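## Task

Pull the spring pin's knob to free the stand's post and raise the post by 3 holes (11.4 cm), holding it the whole time so it never falls and is never lowered quickly (a fast descent fails even while held). Push the pin back in so it locks the post at the new height. Then take the wooden block from the desk and set it on the post's top plate. Any number of robots may help. Finish with every gripper open and every robot backed away. No robot may tip over or be left leaning, and the result only counts if it stays in place without a robot supporting it.

## Robot and tools

ROBOTS. Two identical Hello Robot Stretch 4 units, r1 and r2, each with one arm. Each has an omni-wheel base, a lift that rides up a mast, a telescoping arm that reaches forward, a three-joint wrist (yaw, pitch, roll) and a two-finger gripper with bendable steel fingers. Each is about 1.6 m tall; the base rim lies within 0.23 m of its origin. Each carries four cameras: <name>_head_camera, <name>_head_left_camera, <name>_head_right_camera and <name>_wrist_camera.

FRAMES. Each robot reports in its own base frame: origin on the floor below the base centre, x ahead, y to the left, z up. hand_pose is a point between the open fingertips, expressed in that frame; with all wrist joints at 0 its axes line up with the base axes, and the printed position may be slightly wrong. base_odometry is measured from the base frame at scene start, counts wheel turns only (slip counts as motion), heading positive to the left within -3.142 to 3.142. Since frames are per robot, only images, lidar_m and wrist_depth_mm reveal where one robot is relative to the other.

execute_actions(actions, cameras). actions is a list holding exactly one action, or empty to just read state and images. The action is an object keyed by robot name, "r1" and/or "r2"; each robot gets its own entry. Inside an entry: "base", "joints" or both, plus optional "pace" and "contact_limits"; or "end_of_arm" by itself.
- base: exactly one relative move from where the base last reported itself. {"translate_m": d} drives straight, metres, forward positive, -2 to 2. {"strafe_m": d} slides sideways, metres, left positive, -2 to 2. {"rotate_rad": d} spins in place, radians, counter-clockwise (left) positive, -3.2 to 3.2.
- joints: absolute targets by name. lift_m 0 to 1.2 m; arm_m 0 to 0.55 m extension; wrist_yaw_rad -1.134 to 4.276 (0 ahead, positive left, 3.14 stowed; beyond 3.4 the arm may block); wrist_pitch_rad -1.117 to 4.259 (0 level, 1.57 pointing down); wrist_roll_rad -1.117 to 4.259 (positive turns clockwise seen from behind the gripper); gripper_m -0.038 to 0.141, the fingertip gap in metres (negative means fingers squeeze each other). Out-of-range joint targets are clipped and reported; any other bad value or unknown key rejects the whole call.
- pace: "slow", "default", "fast" or "max" (base 0.1/0.3/0.4/0.6 m/s, 1/2/3/4 rad/s; slower when the lift is high).
- contact_limits: {"arm_m": v}, v from 0 (gentlest) to 0.75 (firmest), default 0.5; the arm halts when it pushes harder.
- end_of_arm: "enable_torque" re-powers any wrist or gripper motor that shut itself off.
All motions in one action begin together; none runs longer than 15 s. A part you leave out may still be pushing toward an earlier target. Example: {"r1": {"base": {"translate_m": 0.3}, "joints": {"gripper_m": 0.05}, "pace": "fast"}}. cameras: list of camera names or "all"; omitted or null gives all, [] gives none.

wait(seconds): 0 to 10 s, no new command; returns state and images.
zoom_image(camera, region): enlarges [x0, y0, x1, y1] pixels (origin top-left, at most 504x504) of that camera's latest full image.
read_manual(section): licence texts only.
finished_scene(scene): ends scene 1 or 2 and reports success; irreversible. The goal must already hold and keep holding.

RESULTS. base_status and joint_status tell how each commanded motion ended: "done"; "off_target" (stopped short, may still push); "contact_stop_at_<key>" (something blocked it; lift, arm or wheels go slack, so a loaded lift can sag); "limit_stop_at_<name>", e.g. own_body (self-collision guard, often with the gripper tilted up and rolled) or tilt (leaning over 6 degrees, drive parts go slack); "torque_fault" (a wrist or gripper motor overloaded and went limp until enable_torque); "time_out". on_its_own covers uncommanded parts; "held at" there is the held target, not the position. motor_effort gives percent of maximum, peak in brackets; a clear gripper effort change at a commanded gap of 0 or more suggests a firm grip, but gripper_m and "done" never prove holding. lidar_m: 12 distances in metres in 30-degree sectors, first straight ahead, then counter-clockwise (4th left, 7th behind, 10th right); "-" means nothing seen or closer than 0.25 m. wrist_depth_mm: 7x7 grid of depths, 100 to 2000 mm. base_tilt in degrees (forward, right positive). If turned_by_wheels and turned_by_imu differ by over about 0.1 rad, the base bumped or slipped. If any result reports a stop, later motion calls in the same reply are skipped.

GRASPING. Command a gap smaller than the object; squeezing tighter pulls it toward the wrist. If fingertips jam on a surface below, lift up. To unfold at the start, send lift_m 0.4 with wrist_yaw_rad 0.

AVOID. Releasing the unpinned post or letting it descend quickly. Robots pressing into each other: once bases touch, even millimetres more is a hard press. Two robots carrying one load, since their travel can differ by about 3 cm per metre. Turning or driving with over 1 kg in hand and arm_m above 0.2, hard or high pushes, and fast paces under load, all of which can tip a robot. Wrist overloads, drops and slams. The robot holds your last command while you think, and loose objects may occasionally get nudged.

Each tool is called after "Request:" by a JSON object that holds its "op" and its "data".

## Session

Request:
{"op": "execute_actions", "data": {"actions": []}}

Scene clock: 0.00 s.
r1.base_odometry: x=+0.000 y=+0.000 heading=+0.000 (m, m, rad; r1's odometry frame)
r1.turned_by_wheels: +0.000 (rad since the last result)
r1.turned_by_imu: +0.000 (rad since the last result)
r1.base_tilt: forward=+1.0 right=+0.3 (deg)
r1.lidar_m: 1.02 1.01 1.11 1.65 4.30 2.84 2.77 2.73 1.27 0.98 0.98 1.06
r1.base_status: not commanded
r1.joint_positions: lift_m=+0.212 arm_m=+0.000 wrist_yaw_rad=+3.073 wrist_pitch_rad=-0.014 wrist_roll_rad=-0.010 gripper_m=+0.057
r1.joint_status: not commanded
r1.motor_effort: lift_m=+21 arm_m=-1 wrist_yaw_rad=+2 wrist_pitch_rad=-6 wrist_roll_rad=+1 gripper_m=-2 wheel_0=+0 wheel_1=+0 wheel_2=+1 (%)
r1.hand_pose: x=-0.1113 y=+0.1069 z=+0.3948 quat_wxyz=(+0.034, +0.007, -0.005, +0.999) (m; r1's base frame)
r1.wrist_depth_mm: - 144 - - - - - / - 126 - - - - - / 103 135 206 - - - - / 119 145 - - - - - / - - - - - - - / 1397 1499 202 1336 197 1182 1229 / 960 1025 917 - 960 891 891
r2.base_odometry: x=+0.000 y=+0.000 heading=+0.000 (m, m, rad; r2's odometry frame)
r2.turned_by_wheels: +0.000 (rad since the last result)
r2.turned_by_imu: +0.000 (rad since the last result)
r2.base_tilt: forward=-1.0 right=+0.7 (deg)
r2.lidar_m: 2.48 2.19 1.45 1.34 1.35 1.74 2.80 2.81 2.77 3.34 3.44 1.28
r2.base_status: not commanded
r2.joint_positions: lift_m=+0.269 arm_m=-0.003 wrist_yaw_rad=+3.077 wrist_pitch_rad=+0.001 wrist_roll_rad=+0.003 gripper_m=+0.057
r2.joint_status: not commanded
r2.motor_effort: lift_m=+19 arm_m=+0 wrist_yaw_rad=-2 wrist_pitch_rad=-8 wrist_roll_rad=+0 gripper_m=-3 wheel_0=+0 wheel_1=+0 wheel_2=+0 (%)
r2.hand_pose: x=-0.1139 y=+0.1060 z=+0.4467 quat_wxyz=(+0.032, +0.000, +0.001, +0.999) (m; r2's base frame)
r2.wrist_depth_mm: - 135 - - - - 1499 / - 131 281 - - - 1464 / 108 137 225 - - - 1464 / 136 164 - - - - 1464 / - - - - - - 1464 / 1430 1430 194 1464 192 1499 1397 / 1008 946 1025 - 1078 991 1060
pictures: r1_head_camera, r1_head_left_camera, r1_head_right_camera, r1_wrist_camera, r2_head_camera, r2_head_left_camera, r2_head_right_camera, r2_wrist_camera
Images, in order (width x height): r1_head_camera 420x560, r1_head_left_camera 420x672, r1_head_right_camera 420x672, r1_wrist_camera 616x392, r2_head_camera 420x560, r2_head_left_camera 420x672, r2_head_right_camera 420x672, r2_wrist_camera 616x392.

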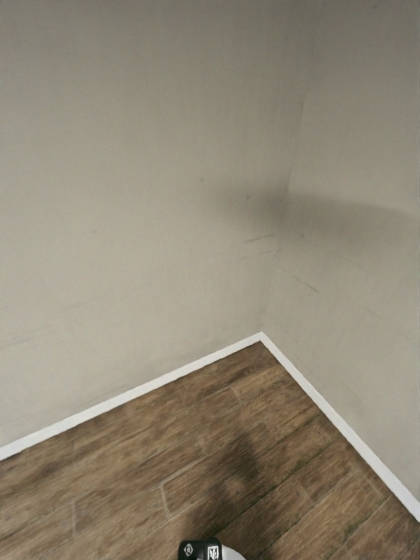

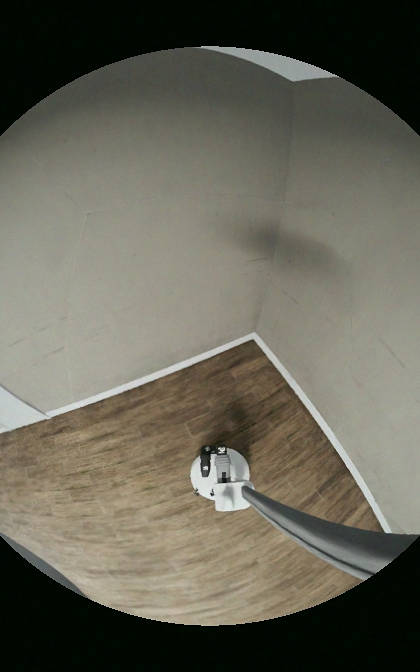

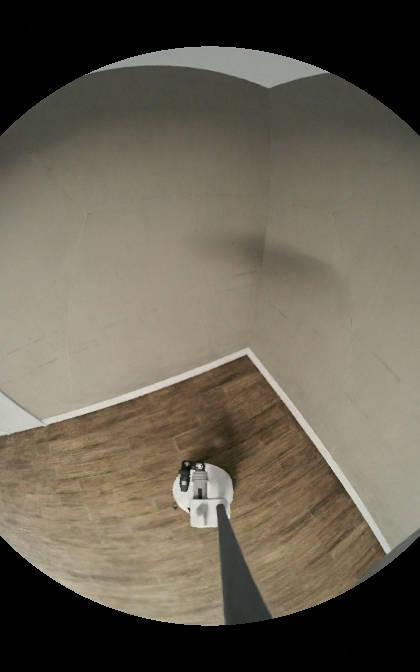

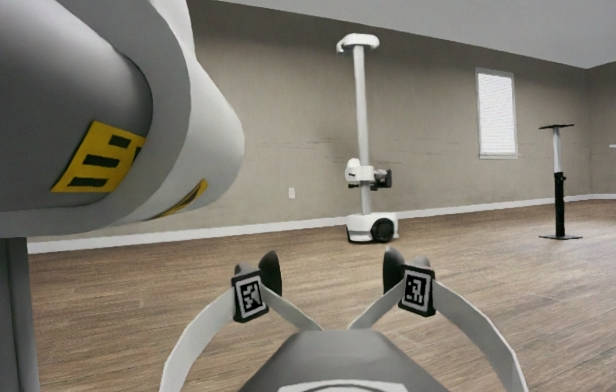

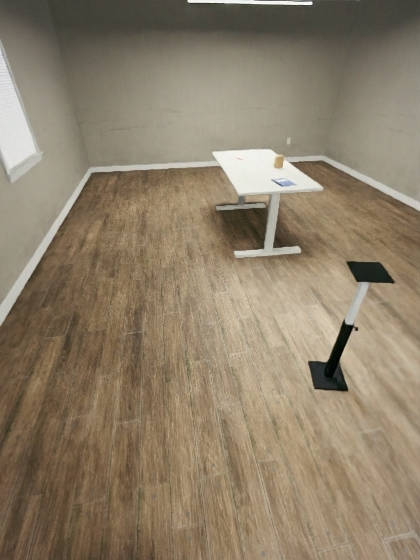

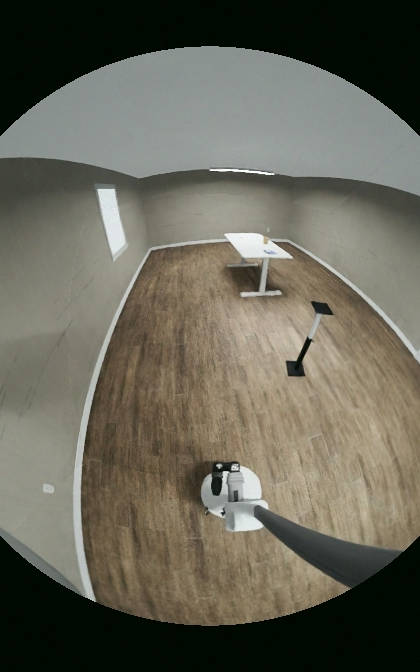

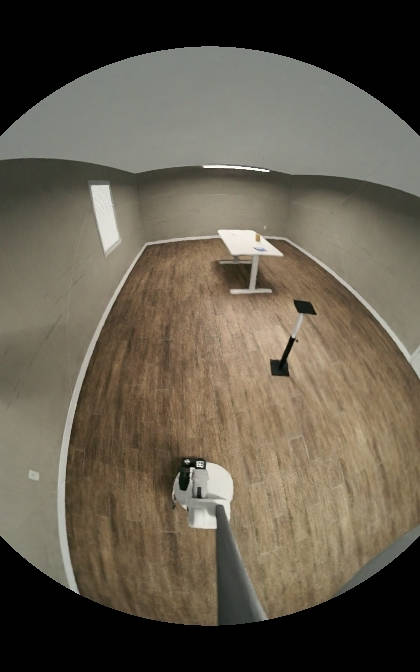

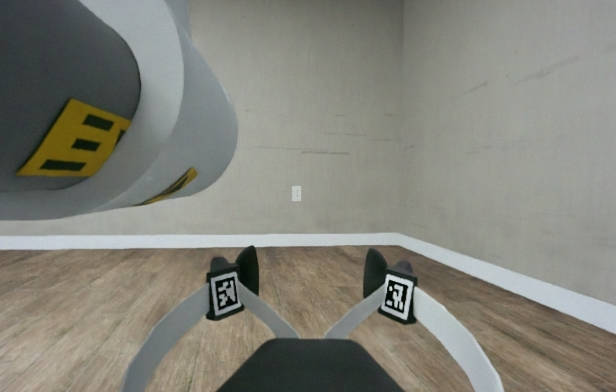

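Request:
{"op": "zoom_image", "data": {"camera": "r2_head_camera", "region": [280,250,420,400]}}

Request:
{"op": "execute_actions", "data": {"actions": [{"r1":{"base":{"rotate_rad":2.3},"joints":{"lift_m":0.4,"wrist_yaw_rad":0,"gripper_m":0.1},"pace":"fast"},"r2":{"base":{"strafe_m":-0.7},"joints":{"lift_m":0.5,"wrist_yaw_rad":0,"gripper_m":0.12},"pace":"fast"}}], "cameras": ["r1_head_camera","r2_head_camera","r2_wrist_camera"]}}

Region (280, 250, 420, 400) of r2_head_camera's 420x560 image, scaled by 3.360, with more detail than that image has; it fills the left 470 columns of this view, and the rest is white.

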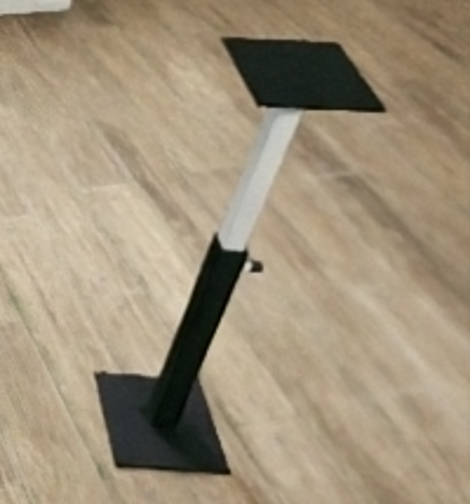

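Scene clock: 3.77 s.
r1.base_odometry: x=+0.000 y=+0.000 heading=+2.300 (m, m, rad; r1's odometry frame)
r1.turned_by_wheels: +2.300 (rad since the last result)
r1.turned_by_imu: +2.263 (rad since the last result)
r1.base_tilt: forward=+0.9 right=+0.5 (deg)
r1.lidar_m: 3.11 2.18 3.71 1.81 1.11 0.96 0.98 1.13 1.01 1.02 1.25 2.26
r1.base_status: done
r1.joint_positions: lift_m=+0.400 arm_m=+0.000 wrist_yaw_rad=+0.001 wrist_pitch_rad=-0.014 wrist_roll_rad=-0.010 gripper_m=+0.100
r1.joint_status: all done
r1.motor_effort: lift_m=+22(28) arm_m=-1(1) wrist_yaw_rad=+1(5) wrist_pitch_rad=-6(6) wrist_roll_rad=+2(0) gripper_m=+0(1) wheel_0=-1(11) wheel_1=-1(8) wheel_2=+0(9) (%)
r1.hand_pose: x=+0.4591 y=-0.0873 z=+0.5822 quat_wxyz=(+1.000, -0.005, -0.007, +0.000) (m; r1's base frame)
r1.wrist_depth_mm: - - - - - - - / - - - - - - - / - - - - - - - / - - - - - - - / - - - - - - - / 1921 1863 201 1983 1618 1576 1808 / 1430 1397 1366 - 1397 1281 1255
r2.base_odometry: x=+0.000 y=-0.700 heading=+0.000 (m, m, rad; r2's odometry frame)
r2.turned_by_wheels: +0.000 (rad since the last result)
r2.turned_by_imu: -0.001 (rad since the last result)
r2.base_tilt: forward=-0.9 right=+0.7 (deg)
r2.lidar_m: 1.04 3.36 2.21 2.03 2.05 2.59 2.70 2.74 2.04 2.70 2.73 3.48
r2.base_status: done
r2.joint_positions: lift_m=+0.500 arm_m=-0.003 wrist_yaw_rad=+0.000 wrist_pitch_rad=+0.001 wrist_roll_rad=+0.003 gripper_m=+0.120
r2.joint_status: all done
r2.motor_effort: lift_m=+23(26) arm_m=+0(0) wrist_yaw_rad=-3(5) wrist_pitch_rad=-8(8) wrist_roll_rad=-1(0) gripper_m=+1(4) wheel_0=-1(12) wheel_1=+2(12) wheel_2=+1(0) (%)
r2.hand_pose: x=+0.4568 y=-0.0873 z=+0.6777 quat_wxyz=(+1.000, +0.001, +0.000, +0.000) (m; r2's base frame)
r2.wrist_depth_mm: - - - - - - - / - - - - - - - / - - - - - - - / - - - - - - - / - - - - - - - / - 1808 1756 1808 1808 1808 - / 1430 1366 1464 - 1537 1397 1464
pictures: r1_head_camera, r2_head_camera, r2_wrist_camera
camera_calibration (this result's frames):
r2_wrist_camera: T_world_to_cam=[[0.00773233, -0.999537, 0.0294439, -0.110167], [-0.0325213, -0.0296806, -0.99903, 0.738764], [0.999441, 0.00676728, -0.0327357, -0.208593], [0, 0, 0, 1]] pos_world=[0.233354, -0.0867775, 0.734463]
Images, in order (width x height): r1_head_camera 420x560, r2_head_camera 420x560, r2_wrist_camera 616x392.

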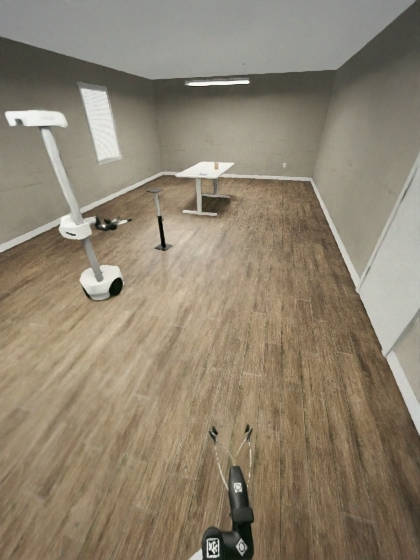

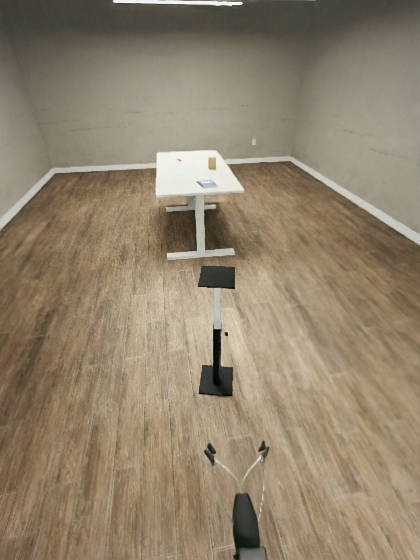

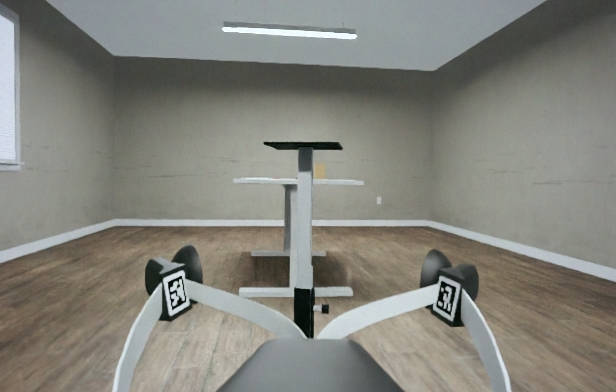

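Request:
{"op": "execute_actions", "data": {"actions": [{"r1":{"base":{"translate_m":2},"joints":{"lift_m":0.27,"gripper_m":0.07},"pace":"max"},"r2":{"base":{"translate_m":0.35},"joints":{"lift_m":0.54}}}], "cameras": []}}

Request:
{"op": "execute_actions", "data": {"actions": [{"r1":{"base":{"translate_m":0.65},"pace":"max"},"r2":{"joints":{"arm_m":0.15}}}], "cameras": []}}

Request:
{"op": "execute_actions", "data": {"actions": [{"r1":{"base":{"rotate_rad":1.05},"pace":"fast"}}], "cameras": ["r1_head_camera","r1_wrist_camera","r2_head_camera","r2_wrist_camera"]}}

Scene clock: 10.17 s.
r1.base_odometry: x=-1.333 y=+1.491 heading=+2.300 (m, m, rad; r1's odometry frame)
r1.turned_by_wheels: +0.000 (rad since the last result)
r1.turned_by_imu: -0.005 (rad since the last result)
r1.base_tilt: forward=+1.0 right=+0.5 (deg)
r1.lidar_m: 2.27 0.96 0.82 3.10 3.25 2.89 2.91 1.83 1.59 1.62 1.96 3.67
r1.base_status: done
r1.joint_positions: lift_m=+0.270 arm_m=+0.000 wrist_yaw_rad=+0.000 wrist_pitch_rad=-0.014 wrist_roll_rad=-0.010 gripper_m=+0.070
r1.joint_status: all done
r1.motor_effort: lift_m=+20(20) arm_m=-1(1) wrist_yaw_rad=+2(1) wrist_pitch_rad=-6(7) wrist_roll_rad=+1(1) gripper_m=-2(0) wheel_0=+1(10) wheel_1=+1(8) wheel_2=+1(14) (%)
r1.hand_pose: x=+0.4590 y=-0.0874 z=+0.4524 quat_wxyz=(+1.000, -0.005, -0.007, +0.000) (m; r1's base frame)
r1.wrist_depth_mm: - - - - - - - / - - - - - - - / - - - - - - - / - - - - - - - / - - - - - - - / 1618 1661 206 1499 214 1308 1366 / 1118 1118 1060 - 1098 1008 1025
r2.base_odometry: x=+0.350 y=-0.700 heading=+0.000 (m, m, rad; r2's odometry frame)
r2.turned_by_wheels: +0.000 (rad since the last result)
r2.turned_by_imu: -0.003 (rad since the last result)
r2.base_tilt: forward=-1.0 right=+0.7 (deg)
r2.lidar_m: 0.68 3.36 2.25 2.07 2.10 2.63 3.04 3.11 2.90 0.81 0.95 3.44
r2.base_status: done
r2.joint_positions: lift_m=+0.540 arm_m=-0.003 wrist_yaw_rad=+0.000 wrist_pitch_rad=+0.001 wrist_roll_rad=+0.003 gripper_m=+0.120
r2.joint_status: all done
r2.motor_effort: lift_m=+24(25) arm_m=+0(0) wrist_yaw_rad=-2(3) wrist_pitch_rad=-8(7) wrist_roll_rad=-1(2) gripper_m=+1(1) wheel_0=+1(6) wheel_1=+0(6) wheel_2=+2(9) (%)
r2.hand_pose: x=+0.4568 y=-0.0874 z=+0.7176 quat_wxyz=(+1.000, +0.001, +0.000, +0.000) (m; r2's base frame)
r2.wrist_depth_mm: - - - - - - - / - - - - - - - / - - - - - - - / - - - - - - - / - - - - - - - / - - 1863 1863 1921 1863 - / 1499 1464 1537 - 1618 1499 1576
pictures: none
No camera images: the call's "cameras" was empty. Leave "cameras" out to get every camera's image.

Scene clock: 12.77 s.
r1.base_odometry: x=-1.766 y=+1.976 heading=+2.300 (m, m, rad; r1's odometry frame)
r1.turned_by_wheels: +0.000 (rad since the last result)
r1.turned_by_imu: -0.002 (rad since the last result)
r1.base_tilt: forward=+0.8 right=+0.5 (deg)
r1.lidar_m: 1.62 0.65 0.58 0.64 0.74 3.50 3.50 2.04 1.82 1.85 2.22 4.07
r1.base_status: done
r1.joint_positions: lift_m=+0.270 arm_m=+0.000 wrist_yaw_rad=+0.000 wrist_pitch_rad=-0.014 wrist_roll_rad=-0.010 gripper_m=+0.070
r1.joint_status: not commanded
r1.motor_effort: lift_m=+21(20) arm_m=-1(1) wrist_yaw_rad=+2(2) wrist_pitch_rad=-5(6) wrist_roll_rad=+2(1) gripper_m=-2(1) wheel_0=+2(9) wheel_1=+1(10) wheel_2=+1(17) (%)
r1.hand_pose: x=+0.4590 y=-0.0874 z=+0.4524 quat_wxyz=(+1.000, -0.005, -0.007, +0.000) (m; r1's base frame)
r1.wrist_depth_mm: - - - - - - - / - - - - - - - / - - - - - - - / - - - - - - - / - - - - - - - / 1708 1708 206 1430 214 1308 1366 / 1138 1118 1060 - 1098 1008 991
r2.base_odometry: x=+0.350 y=-0.700 heading=+0.000 (m, m, rad; r2's odometry frame)
r2.turned_by_wheels: +0.000 (rad since the last result)
r2.turned_by_imu: -0.001 (rad since the last result)
r2.base_tilt: forward=-0.9 right=+0.7 (deg)
r2.lidar_m: 0.70 3.39 2.25 2.07 2.12 2.66 3.05 3.12 2.91 2.65 0.73 0.82
r2.base_status: not commanded
r2.joint_positions: lift_m=+0.540 arm_m=+0.149 wrist_yaw_rad=+0.000 wrist_pitch_rad=+0.001 wrist_roll_rad=+0.003 gripper_m=+0.120
r2.joint_status: all done
r2.motor_effort: lift_m=+24(24) arm_m=+8(8) wrist_yaw_rad=-2(2) wrist_pitch_rad=-8(7) wrist_roll_rad=-1(2) gripper_m=+0(3) wheel_0=+1(1) wheel_1=+0(0) wheel_2=+2(2) (%)
r2.hand_pose: x=+0.6080 y=-0.0874 z=+0.7177 quat_wxyz=(+1.000, +0.001, +0.000, +0.000) (m; r2's base frame)
r2.wrist_depth_mm: - - - - - - - / - - - - - - - / - - - - - - - / - - - - - - - / - - - - - - - / - - 1863 379 1921 1921 - / 1537 1464 1537 - 1618 1464 1576
pictures: none
No camera images: the call's "cameras" was empty. Leave "cameras" out to get every camera's image.

Scene clock: 14.23 s.
r1.base_odometry: x=-1.766 y=+1.976 heading=-2.933 (m, m, rad; r1's odometry frame)
r1.turned_by_wheels: +1.049 (rad since the last result)
r1.turned_by_imu: +1.033 (rad since the last result)
r1.base_tilt: forward=+0.9 right=+0.7 (deg)
r1.lidar_m: 0.58 0.65 0.74 3.51 3.40 2.10 1.81 1.85 2.20 4.12 1.64 0.62
r1.base_status: done
r1.joint_positions: lift_m=+0.270 arm_m=+0.000 wrist_yaw_rad=+0.000 wrist_pitch_rad=-0.014 wrist_roll_rad=-0.010 gripper_m=+0.070
r1.joint_status: not commanded
r1.motor_effort: lift_m=+20(20) arm_m=-1(1) wrist_yaw_rad=+2(2) wrist_pitch_rad=-6(6) wrist_roll_rad=+1(1) gripper_m=-1(1) wheel_0=-3(10) wheel_1=-2(9) wheel_2=-2(11) (%)
r1.hand_pose: x=+0.4590 y=-0.0874 z=+0.4524 quat_wxyz=(+1.000, -0.005, -0.007, +0.000) (m; r1's base frame)
r1.wrist_depth_mm: 413 455 - - - - - / - - - - - - - / - - - - - - - / - - - - - - - / - - - - 452 - - / 1708 1708 206 1464 215 1336 1366 / 1160 1118 1060 - 1025 1025 991
r2.base_odometry: x=+0.350 y=-0.700 heading=+0.000 (m, m, rad; r2's odometry frame)
r2.turned_by_wheels: +0.000 (rad since the last result)
r2.turned_by_imu: +0.000 (rad since the last result)
r2.base_tilt: forward=-0.8 right=+0.7 (deg)
r2.lidar_m: 0.69 3.39 2.27 2.08 2.13 2.63 3.05 3.09 2.91 2.66 0.73 0.70
r2.base_status: not commanded
r2.joint_positions: lift_m=+0.540 arm_m=+0.149 wrist_yaw_rad=+0.000 wrist_pitch_rad=+0.001 wrist_roll_rad=+0.003 gripper_m=+0.120
r2.joint_status: not commanded
r2.motor_effort: lift_m=+24(24) arm_m=+8(8) wrist_yaw_rad=-2(1) wrist_pitch_rad=-8(8) wrist_roll_rad=-2(0) gripper_m=+1(1) wheel_0=+1(1) wheel_1=+0(0) wheel_2=+2(2) (%)
r2.hand_pose: x=+0.6080 y=-0.0874 z=+0.7177 quat_wxyz=(+1.000, +0.001, +0.000, +0.000) (m; r2's base frame)
r2.wrist_depth_mm: - - - - - - - / - - - - - - - / - - - - - - - / - - - - - - - / - - - - - - - / - - 1863 379 1863 1863 - / 1499 1430 1537 - 1618 1499 1576
pictures: r1_head_camera, r1_wrist_camera, r2_head_camera, r2_wrist_camera
camera_calibration (this result's frames):
r1_wrist_camera: T_world_to_cam=[[0.0474358, -0.998058, -0.040382, -0.0777918], [-0.0196787, 0.0394859, -0.999026, 0.514911], [0.99868, 0.0481843, -0.0177675, -0.218102], [0, 0, 0, 1]] pos_world=[0.231637, -0.0874633, 0.507393]
r2_wrist_camera: T_world_to_cam=[[0.00741203, -0.999539, 0.0294445, -0.112411], [-0.0324356, -0.0296701, -0.999033, 0.783565], [0.999446, 0.00644981, -0.0326406, -0.358495], [0, 0, 0, 1]] pos_world=[0.384545, -0.0867982, 0.774416]
Images, in order (width x height): r1_head_camera 420x560, r1_wrist_camera 616x392, r2_head_camera 420x560, r2_wrist_camera 616x392.

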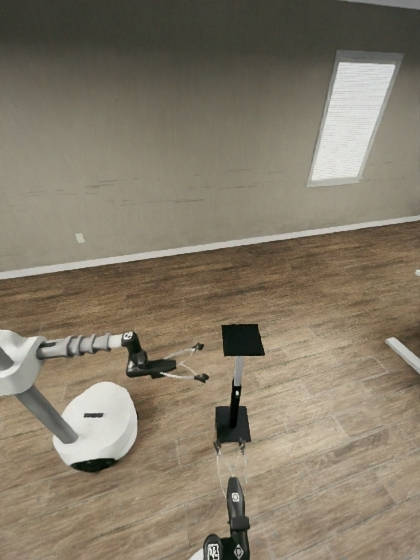

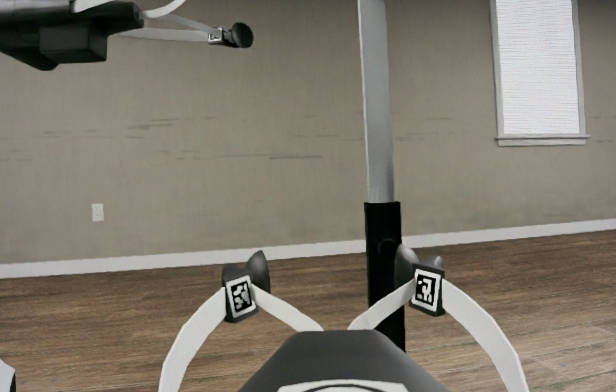

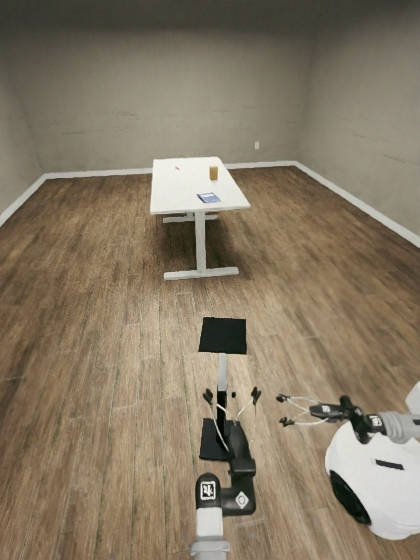

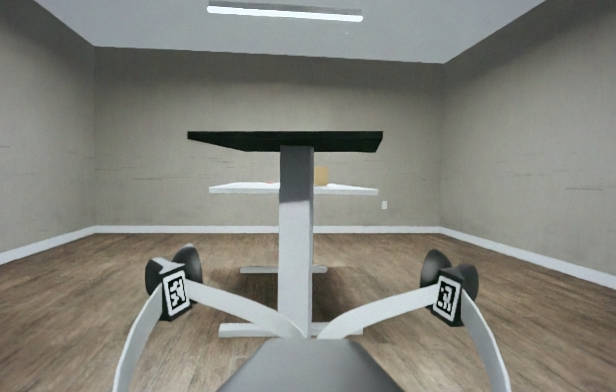

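Request:
{"op": "execute_actions", "data": {"actions": [{"r1":{"base":{"strafe_m":-0.064},"joints":{"arm_m":0.1}},"r2":{"base":{"strafe_m":0.013},"joints":{"arm_m":0.32,"lift_m":0.52,"gripper_m":0.09}}}], "cameras": ["r1_head_camera","r1_wrist_camera","r2_head_camera","r2_wrist_camera"]}}

Request:
{"op": "zoom_image", "data": {"camera": "r2_head_camera", "region": [170,310,320,460]}}

Request:
{"op": "zoom_image", "data": {"camera": "r1_head_camera", "region": [160,310,310,460]}}

Scene clock: 16.43 s.
r1.base_odometry: x=-1.779 y=+2.038 heading=-2.933 (m, m, rad; r1's odometry frame)
r1.turned_by_wheels: +0.000 (rad since the last result)
r1.turned_by_imu: +0.000 (rad since the last result)
r1.base_tilt: forward=+1.0 right=+0.5 (deg)
r1.lidar_m: 0.60 0.66 0.78 3.56 3.35 2.06 1.78 1.83 2.20 4.06 1.58 3.29
r1.base_status: done
r1.joint_positions: lift_m=+0.270 arm_m=+0.099 wrist_yaw_rad=+0.000 wrist_pitch_rad=-0.014 wrist_roll_rad=-0.010 gripper_m=+0.070
r1.joint_status: all done
r1.motor_effort: lift_m=+21(20) arm_m=+6(5) wrist_yaw_rad=+2(3) wrist_pitch_rad=-5(6) wrist_roll_rad=+1(1) gripper_m=-2(1) wheel_0=+3(11) wheel_1=-2(11) wheel_2=+0(3) (%)
r1.hand_pose: x=+0.5584 y=-0.0874 z=+0.4524 quat_wxyz=(+1.000, -0.005, -0.007, +0.000) (m; r1's base frame)
r1.wrist_depth_mm: 368 349 - 421 - - - / - - - - - - - / - - - - - - - / - - - - - - - / - - - - - - - / 1708 1661 206 355 213 1308 1366 / 1160 1098 1042 - 1098 991 991
r2.base_odometry: x=+0.350 y=-0.687 heading=+0.000 (m, m, rad; r2's odometry frame)
r2.turned_by_wheels: +0.000 (rad since the last result)
r2.turned_by_imu: -0.001 (rad since the last result)
r2.base_tilt: forward=-0.9 right=+0.9 (deg)
r2.lidar_m: 0.68 3.35 2.26 2.07 2.10 2.65 3.04 3.08 2.93 2.66 0.76 0.72
r2.base_status: done
r2.joint_positions: lift_m=+0.520 arm_m=+0.319 wrist_yaw_rad=+0.000 wrist_pitch_rad=+0.001 wrist_roll_rad=+0.003 gripper_m=+0.090
r2.joint_status: all done
r2.motor_effort: lift_m=+15(23) arm_m=+8(10) wrist_yaw_rad=-2(1) wrist_pitch_rad=-7(8) wrist_roll_rad=+1(0) gripper_m=+0(2) wheel_0=-1(8) wheel_1=+0(15) wheel_2=+0(0) (%)
r2.hand_pose: x=+0.7780 y=-0.0874 z=+0.6984 quat_wxyz=(+1.000, +0.001, +0.000, +0.000) (m; r2's base frame)
r2.wrist_depth_mm: - 156 155 153 139 149 - / - - 211 202 206 - - / - - - 205 - - - / - - - 206 - - - / - - - 209 - - - / - - 196 208 199 - - / 1464 1397 1499 - 1576 1430 1499
pictures: r1_head_camera, r1_wrist_camera, r2_head_camera, r2_wrist_camera
camera_calibration (this result's frames):
r1_wrist_camera: T_world_to_cam=[[0.0473228, -0.998063, -0.0403794, -0.082475], [-0.0196196, 0.0394882, -0.999027, 0.51685], [0.998687, 0.048069, -0.0177129, -0.317342], [0, 0, 0, 1]] pos_world=[0.330969, -0.0874703, 0.507396]
r2_wrist_camera: T_world_to_cam=[[0.00741753, -0.999539, 0.0294447, -0.113107], [-0.0324251, -0.0296704, -0.999034, 0.769849], [0.999447, 0.00645561, -0.0326303, -0.529033], [0, 0, 0, 1]] pos_world=[0.554541, -0.0867978, 0.755173]
Images, in order (width x height): r1_head_camera 420x560, r1_wrist_camera 616x392, r2_head_camera 420x560, r2_wrist_camera 616x392.

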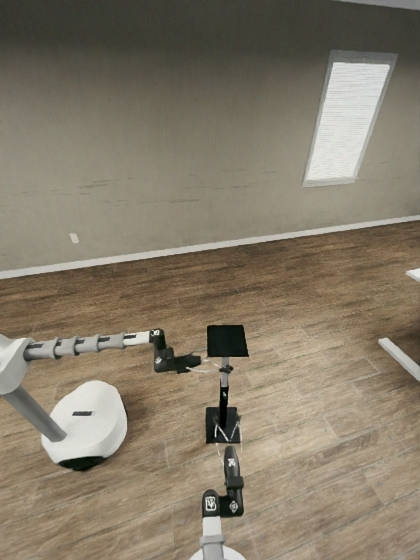

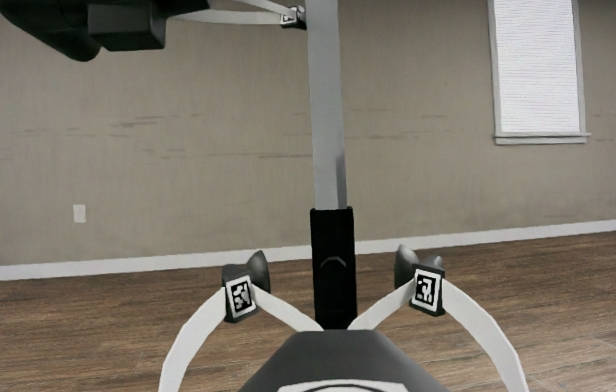

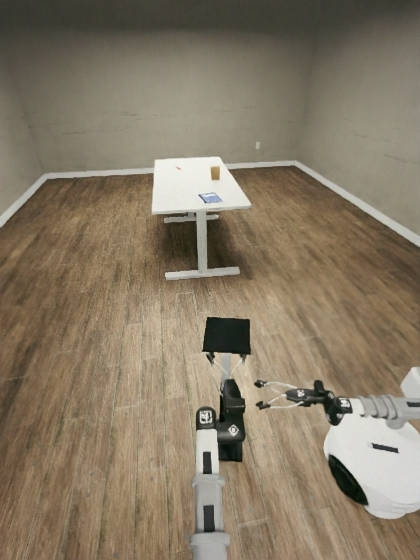

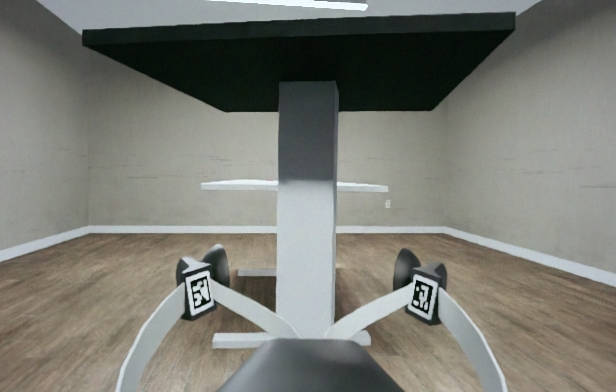

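Region (170, 310, 320, 460) of r2_head_camera's 420x560 image, scaled by 3.360, with more detail than that image has.

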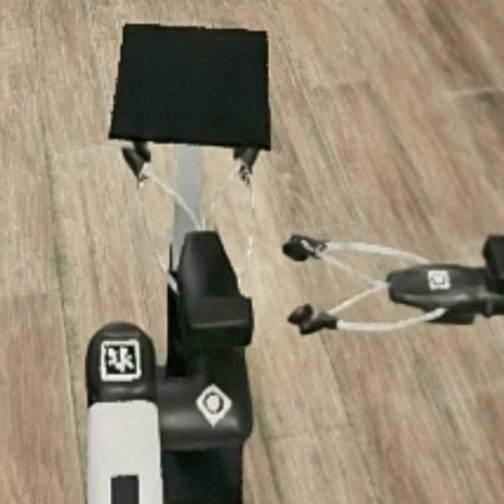

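Region (160, 310, 310, 460) of r1_head_camera's 420x560 image, scaled by 3.360, with more detail than that image has.

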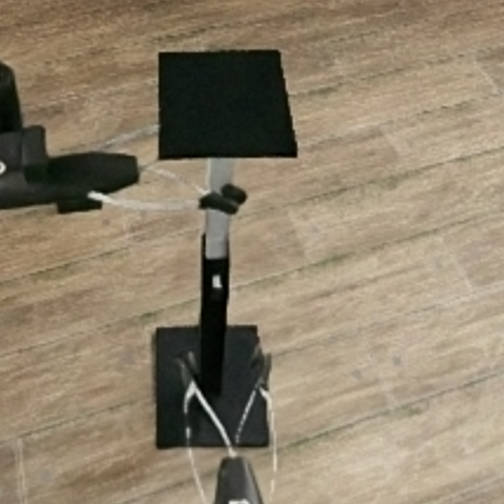

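Request:
{"op": "execute_actions", "data": {"actions": [{"r1":{"joints":{"arm_m":0.18,"lift_m":0.256,"gripper_m":0.05}},"r2":{"joints":{"arm_m":0.31,"gripper_m":-0.01}}}], "cameras": ["r1_head_camera","r1_wrist_camera","r2_head_right_camera","r2_wrist_camera"]}}

Request:
{"op": "zoom_image", "data": {"camera": "r1_head_camera", "region": [190,350,270,430]}}

Scene clock: 18.87 s.
r1.base_odometry: x=-1.779 y=+2.038 heading=-2.933 (m, m, rad; r1's odometry frame)
r1.turned_by_wheels: +0.000 (rad since the last result)
r1.turned_by_imu: +0.000 (rad since the last result)
r1.base_tilt: forward=+0.9 right=+0.6 (deg)
r1.lidar_m: 0.61 0.67 0.78 3.56 3.36 2.04 1.79 1.83 2.20 4.06 1.58 3.27
r1.base_status: not commanded
r1.joint_positions: lift_m=+0.256 arm_m=+0.179 wrist_yaw_rad=+0.000 wrist_pitch_rad=-0.014 wrist_roll_rad=-0.010 gripper_m=+0.050
r1.joint_status: all done
r1.motor_effort: lift_m=+18(21) arm_m=+5(6) wrist_yaw_rad=+2(3) wrist_pitch_rad=-5(5) wrist_roll_rad=+0(1) gripper_m=-2(1) wheel_0=+2(2) wheel_1=-2(2) wheel_2=+0(0) (%)
r1.hand_pose: x=+0.6384 y=-0.0874 z=+0.4386 quat_wxyz=(+1.000, -0.005, -0.007, +0.000) (m; r1's base frame)
r1.wrist_depth_mm: - - - - - - - / - - - 279 - - - / - - - - - - - / - - - - - - - / - - - 273 - - - / 1708 1576 1308 272 194 1281 1336 / 1098 1118 991 - 1042 931 960
r2.base_odometry: x=+0.350 y=-0.687 heading=+0.001 (m, m, rad; r2's odometry frame)
r2.turned_by_wheels: +0.000 (rad since the last result)
r2.turned_by_imu: +0.000 (rad since the last result)
r2.base_tilt: forward=-0.8 right=+0.7 (deg)
r2.lidar_m: 0.70 3.38 2.25 2.06 2.06 2.66 3.05 3.09 2.92 2.66 0.77 0.74
r2.base_status: not commanded
r2.joint_positions: lift_m=+0.520 arm_m=+0.311 wrist_yaw_rad=+0.007 wrist_pitch_rad=+0.001 wrist_roll_rad=+0.003 gripper_m=-0.009
r2.joint_status: all done
r2.on_its_own: wrist_yaw_rad is at rest, and its effort (-20) is outside its rest range (-13 to +13)
r2.motor_effort: lift_m=+15(15) arm_m=-8(8) wrist_yaw_rad=-20(20) wrist_pitch_rad=-8(8) wrist_roll_rad=-1(0) gripper_m=-21(19) wheel_0=+0(0) wheel_1=+0(0) wheel_2=+5(5) (%)
r2.hand_pose: x=+0.7713 y=-0.0855 z=+0.6983 quat_wxyz=(+1.000, +0.001, +0.001, +0.003) (m; r2's base frame)
r2.wrist_depth_mm: - - - 152 150 - - / - - 211 207 204 - - / - - - 211 - - - / - - - 212 - - - / - - - 212 - - - / - - 181 213 182 - - / 1464 1336 1499 - 1576 1366 1537
pictures: r1_head_camera, r1_wrist_camera, r2_head_right_camera, r2_wrist_camera
camera_calibration (this result's frames):
r1_wrist_camera: T_world_to_cam=[[0.0472964, -0.998064, -0.0403796, -0.08681], [-0.0196218, 0.0394888, -0.999027, 0.504626], [0.998688, 0.0480427, -0.0177161, -0.397501], [0, 0, 0, 1]] pos_world=[0.410987, -0.087472, 0.493587]
r2_wrist_camera: T_world_to_cam=[[0.0139809, -0.999469, 0.0294419, -0.116217], [-0.0326384, -0.0298852, -0.99902, 0.769708], [0.999369, 0.0130063, -0.0330389, -0.521494], [0, 0, 0, 1]] pos_world=[0.547912, -0.0863695, 0.755146]
Images, in order (width x height): r1_head_camera 420x560, r1_wrist_camera 616x392, r2_head_right_camera 420x672, r2_wrist_camera 616x392.

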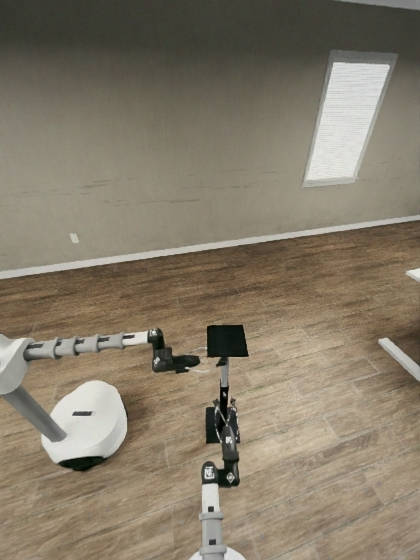

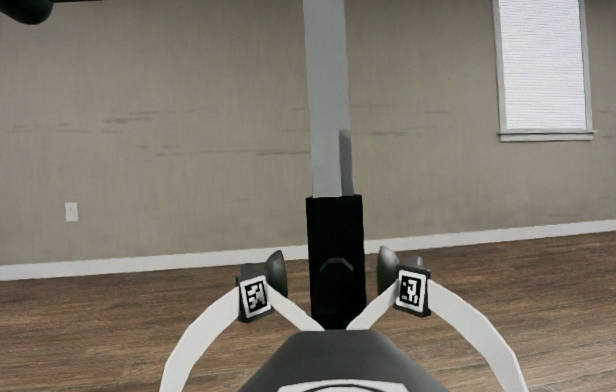

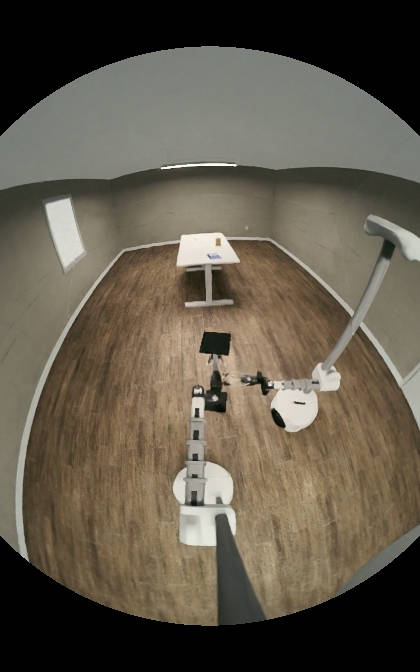

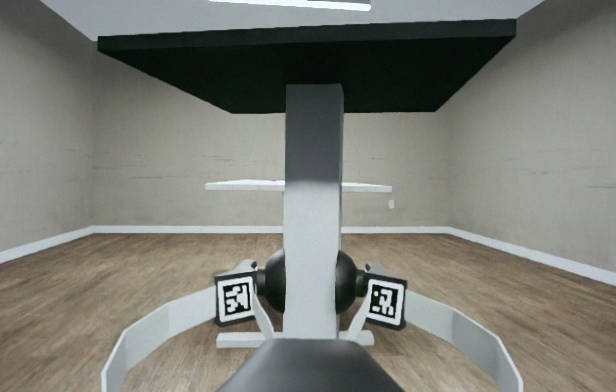

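Region (190, 350, 270, 430) of r1_head_camera's 420x560 image, scaled by 6.300, with more detail than that image has.

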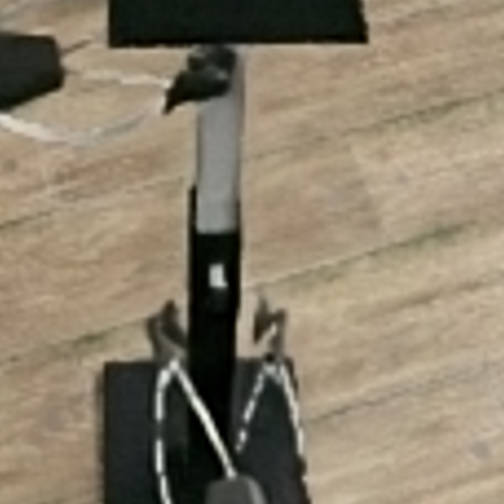

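Request:
{"op": "execute_actions", "data": {"actions": [{"r1":{"joints":{"arm_m":0.197,"wrist_yaw_rad":-0.012,"gripper_m":0.035}},"r2":{"joints":{"arm_m":0.322,"wrist_yaw_rad":0.012,"gripper_m":-0.025,"lift_m":0.526}}}], "cameras": []}}

Request:
{"op": "execute_actions", "data": {"actions": [{"r1":{"joints":{"gripper_m":-0.02}}}], "cameras": ["r1_head_camera","r1_wrist_camera","r2_wrist_camera"]}}

Request:
{"op": "zoom_image", "data": {"camera": "r1_head_camera", "region": [190,350,270,430]}}

Scene clock: 20.17 s.
r1.base_odometry: x=-1.779 y=+2.038 heading=-2.933 (m, m, rad; r1's odometry frame)
r1.turned_by_wheels: +0.000 (rad since the last result)
r1.turned_by_imu: +0.000 (rad since the last result)
r1.base_tilt: forward=+0.9 right=+0.4 (deg)
r1.lidar_m: 0.60 0.67 0.78 3.57 3.39 2.06 1.80 1.84 2.19 4.08 1.56 3.25
r1.base_status: not commanded
r1.joint_positions: lift_m=+0.256 arm_m=+0.196 wrist_yaw_rad=-0.012 wrist_pitch_rad=-0.014 wrist_roll_rad=-0.010 gripper_m=+0.035
r1.joint_status: all done
r1.motor_effort: lift_m=+18(18) arm_m=+6(5) wrist_yaw_rad=+1(0) wrist_pitch_rad=-6(6) wrist_roll_rad=+1(1) gripper_m=-2(3) wheel_0=+2(3) wheel_1=-2(2) wheel_2=+0(0) (%)
r1.hand_pose: x=+0.6543 y=-0.0908 z=+0.4386 quat_wxyz=(+1.000, -0.005, -0.007, -0.006) (m; r1's base frame)
r1.wrist_depth_mm: - - - - - - - / - - - 263 - - - / - - - 263 - - - / - - - 265 - - - / - - - 255 - - - / 1618 1576 1281 220 194 1397 1336 / 1138 1118 976 - 1078 917 960
r2.base_odometry: x=+0.350 y=-0.687 heading=+0.000 (m, m, rad; r2's odometry frame)
r2.turned_by_wheels: +0.000 (rad since the last result)
r2.turned_by_imu: -0.001 (rad since the last result)
r2.base_tilt: forward=-0.8 right=+0.8 (deg)
r2.lidar_m: 0.68 3.35 2.24 2.06 2.09 2.63 3.06 3.09 2.94 2.66 0.78 0.74
r2.base_status: not commanded
r2.joint_positions: lift_m=+0.525 arm_m=+0.320 wrist_yaw_rad=+0.010 wrist_pitch_rad=+0.006 wrist_roll_rad=+0.003 gripper_m=-0.024
r2.joint_status: all done
r2.motor_effort: lift_m=+26(27) arm_m=+10(12) wrist_yaw_rad=+6(14) wrist_pitch_rad=-23(23) wrist_roll_rad=+1(1) gripper_m=-16(19) wheel_0=+1(1) wheel_1=+0(0) wheel_2=+0(5) (%)
r2.hand_pose: x=+0.7804 y=-0.0846 z=+0.7019 quat_wxyz=(+1.000, +0.001, +0.003, +0.005) (m; r2's base frame)
r2.wrist_depth_mm: - - 151 150 136 134 - / - - 209 200 203 - - / - - - 203 - - - / - - - 205 - - - / - - - 206 - - - / - - 180 208 181 - - / 1464 1366 1464 - 1499 1336 1499
pictures: none
No camera images: the call's "cameras" was empty. Leave "cameras" out to get every camera's image.

Scene clock: 21.47 s.
r1.base_odometry: x=-1.779 y=+2.038 heading=-2.933 (m, m, rad; r1's odometry frame)
r1.turned_by_wheels: +0.000 (rad since the last result)
r1.turned_by_imu: +0.000 (rad since the last result)
r1.base_tilt: forward=+0.8 right=+0.3 (deg)
r1.lidar_m: 0.61 0.66 0.79 3.56 3.37 2.05 1.81 1.83 2.19 4.08 1.57 3.28
r1.base_status: not commanded
r1.joint_positions: lift_m=+0.256 arm_m=+0.197 wrist_yaw_rad=-0.008 wrist_pitch_rad=-0.014 wrist_roll_rad=-0.010 gripper_m=-0.019
r1.joint_status: all done
r1.motor_effort: lift_m=+18(18) arm_m=+1(6) wrist_yaw_rad=-8(8) wrist_pitch_rad=-7(6) wrist_roll_rad=+1(1) gripper_m=-20(21) wheel_0=+2(2) wheel_1=-2(2) wheel_2=+0(0) (%)
r1.hand_pose: x=+0.6555 y=-0.0898 z=+0.4385 quat_wxyz=(+1.000, -0.005, -0.007, -0.004) (m; r1's base frame)
r1.wrist_depth_mm: - - - - - - - / - - - 259 - - - / - - - 262 - - - / - - - - - - - / - - - 256 - - - / 1618 1661 185 213 185 1205 1336 / 1138 1078 1078 - 1042 960 976
r2.base_odometry: x=+0.350 y=-0.687 heading=+0.000 (m, m, rad; r2's odometry frame)
r2.turned_by_wheels: +0.000 (rad since the last result)
r2.turned_by_imu: +0.000 (rad since the last result)
r2.base_tilt: forward=-0.9 right=+0.7 (deg)
r2.lidar_m: 0.67 3.34 2.25 2.06 2.08 2.62 3.06 3.08 2.91 2.66 0.78 0.72
r2.base_status: not commanded
r2.joint_positions: lift_m=+0.525 arm_m=+0.320 wrist_yaw_rad=+0.010 wrist_pitch_rad=+0.009 wrist_roll_rad=+0.003 gripper_m=-0.024
r2.joint_status: not commanded
r2.on_its_own: wrist_pitch_rad is at rest, and its effort (-32) is outside its rest range (-23 to +23)
r2.motor_effort: lift_m=+26(26) arm_m=+10(10) wrist_yaw_rad=+6(5) wrist_pitch_rad=-32(31) wrist_roll_rad=+2(1) gripper_m=-16(17) wheel_0=+0(0) wheel_1=+0(0) wheel_2=+1(0) (%)
r2.hand_pose: x=+0.7804 y=-0.0846 z=+0.7011 quat_wxyz=(+1.000, +0.001, +0.004, +0.005) (m; r2's base frame)
r2.wrist_depth_mm: - - 150 148 146 132 - / - - 208 200 202 - - / - - - 203 - - - / - - - 204 - - - / - - - 206 - - - / - - 180 208 181 - - / 1430 1366 1464 - 1464 1336 1499
pictures: r1_head_camera, r1_wrist_camera, r2_wrist_camera
camera_calibration (this result's frames):
r1_wrist_camera: T_world_to_cam=[[0.0389933, -0.998423, -0.0403946, -0.0845925], [-0.0196072, 0.0396531, -0.999021, 0.504967], [0.999047, 0.0397472, -0.01803, -0.415283], [0, 0, 0, 1]] pos_world=[0.428087, -0.0879762, 0.493568]
r2_wrist_camera: T_world_to_cam=[[0.0172398, -0.999413, 0.0296007, -0.118201], [-0.0404055, -0.0302773, -0.998725, 0.778634], [0.999035, 0.0160217, -0.0409037, -0.524467], [0, 0, 0, 1]] pos_world=[0.557459, -0.0861538, 0.759687]
Images, in order (width x height): r1_head_camera 420x560, r1_wrist_camera 616x392, r2_wrist_camera 616x392.

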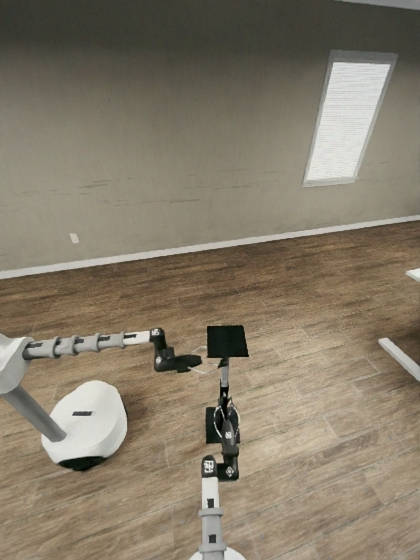

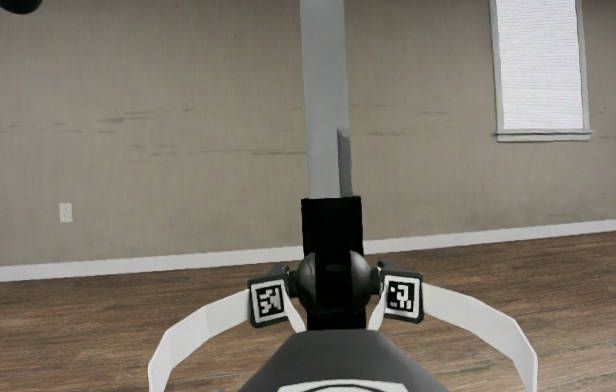

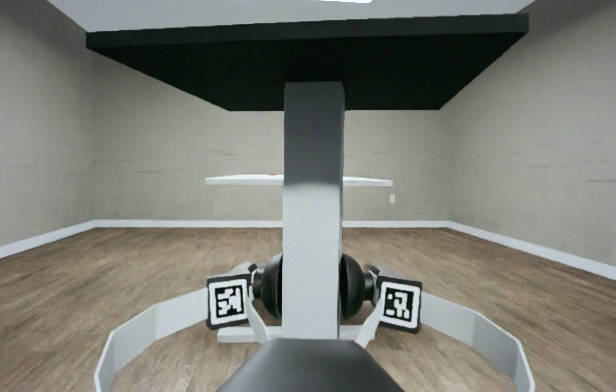

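Region (190, 350, 270, 430) of r1_head_camera's 420x560 image, scaled by 6.300, with more detail than that image has.

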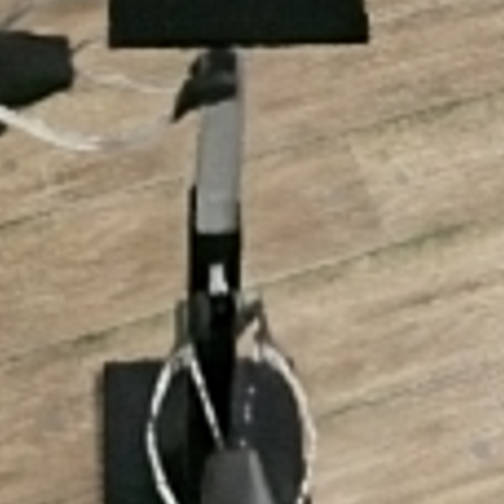

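Request:
{"op": "execute_actions", "data": {"actions": [{"r1":{"joints":{"arm_m":0.19}},"r2":{"joints":{"lift_m":0.54},"pace":"slow"}}], "cameras": ["r1_wrist_camera","r2_wrist_camera"]}}

Scene clock: 22.60 s.
r1.base_odometry: x=-1.779 y=+2.038 heading=-2.933 (m, m, rad; r1's odometry frame)
r1.turned_by_wheels: +0.000 (rad since the last result)
r1.turned_by_imu: +0.000 (rad since the last result)
r1.base_tilt: forward=+0.8 right=+0.6 (deg)
r1.lidar_m: 0.61 0.66 0.77 3.57 3.38 2.07 1.80 1.82 2.19 4.11 1.58 3.25
r1.base_status: not commanded
r1.joint_positions: lift_m=+0.256 arm_m=+0.192 wrist_yaw_rad=-0.008 wrist_pitch_rad=-0.014 wrist_roll_rad=-0.010 gripper_m=-0.019
r1.joint_status: all done
r1.motor_effort: lift_m=+18(19) arm_m=-10(9) wrist_yaw_rad=-10(10) wrist_pitch_rad=-7(7) wrist_roll_rad=+2(2) gripper_m=-20(20) wheel_0=+2(2) wheel_1=-2(2) wheel_2=+2(2) (%)
r1.hand_pose: x=+0.6505 y=-0.0897 z=+0.4385 quat_wxyz=(+1.000, -0.005, -0.007, -0.004) (m; r1's base frame)
r1.wrist_depth_mm: - - - - - - - / - - - 266 - - - / - - - 266 - - - / - - - - - - - / - - - 258 - - - / 1708 1618 184 220 185 1229 1366 / 1118 1060 1042 - 1078 976 991
r2.base_odometry: x=+0.350 y=-0.687 heading=+0.000 (m, m, rad; r2's odometry frame)
r2.turned_by_wheels: +0.000 (rad since the last result)
r2.turned_by_imu: +0.000 (rad since the last result)
r2.base_tilt: forward=-0.8 right=+0.6 (deg)
r2.lidar_m: 0.68 3.34 2.24 2.04 2.10 2.64 3.05 3.09 2.91 2.66 0.78 0.72
r2.base_status: not commanded
r2.joint_positions: lift_m=+0.539 arm_m=+0.320 wrist_yaw_rad=+0.010 wrist_pitch_rad=+0.011 wrist_roll_rad=+0.003 gripper_m=-0.024
r2.joint_status: all done
r2.on_its_own: wrist_pitch_rad is at rest, and its effort (-37) is outside its rest range (-23 to +23)
r2.motor_effort: lift_m=+28(28) arm_m=+10(10) wrist_yaw_rad=+5(4) wrist_pitch_rad=-37(37) wrist_roll_rad=+1(1) gripper_m=-18(18) wheel_0=+0(0) wheel_1=+0(0) wheel_2=+0(1) (%)
r2.hand_pose: x=+0.7804 y=-0.0846 z=+0.7145 quat_wxyz=(+1.000, +0.001, +0.005, +0.005) (m; r2's base frame)
r2.wrist_depth_mm: - - 149 147 146 132 - / - - 207 199 202 - - / - - - 203 - - - / - - - 204 - - - / - - - 206 - - - / - - 180 208 181 - - / 1430 1366 1464 - 1499 1336 1499
pictures: r1_wrist_camera, r2_wrist_camera
camera_calibration (this result's frames):
r1_wrist_camera: T_world_to_cam=[[0.03951, -0.998402, -0.0403967, -0.0845826], [-0.0196714, 0.0396433, -0.99902, 0.504891], [0.999026, 0.040266, -0.0180737, -0.410226], [0, 0, 0, 1]] pos_world=[0.4231, -0.0879449, 0.493565]
r2_wrist_camera: T_world_to_cam=[[0.0172881, -0.99941, 0.0296818, -0.118694], [-0.0420093, -0.0303861, -0.998655, 0.793223], [0.998968, 0.016018, -0.0425098, -0.522727], [0, 0, 0, 1]] pos_world=[0.557563, -0.0861477, 0.773458]
Images, in order (width x height): r1_wrist_camera 616x392, r2_wrist_camera 616x392.

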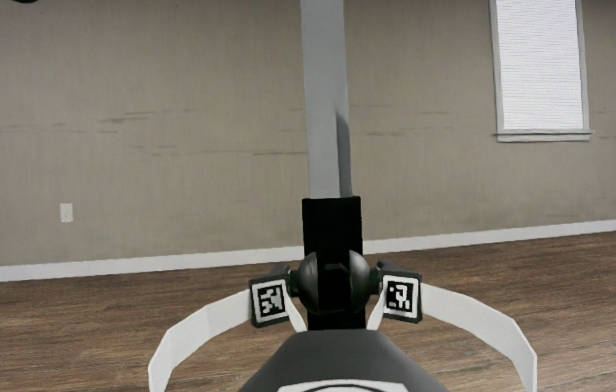

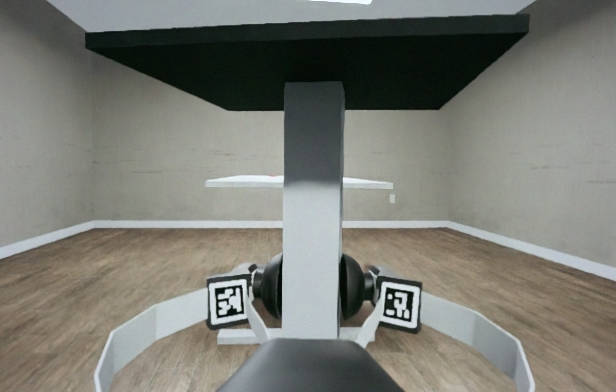

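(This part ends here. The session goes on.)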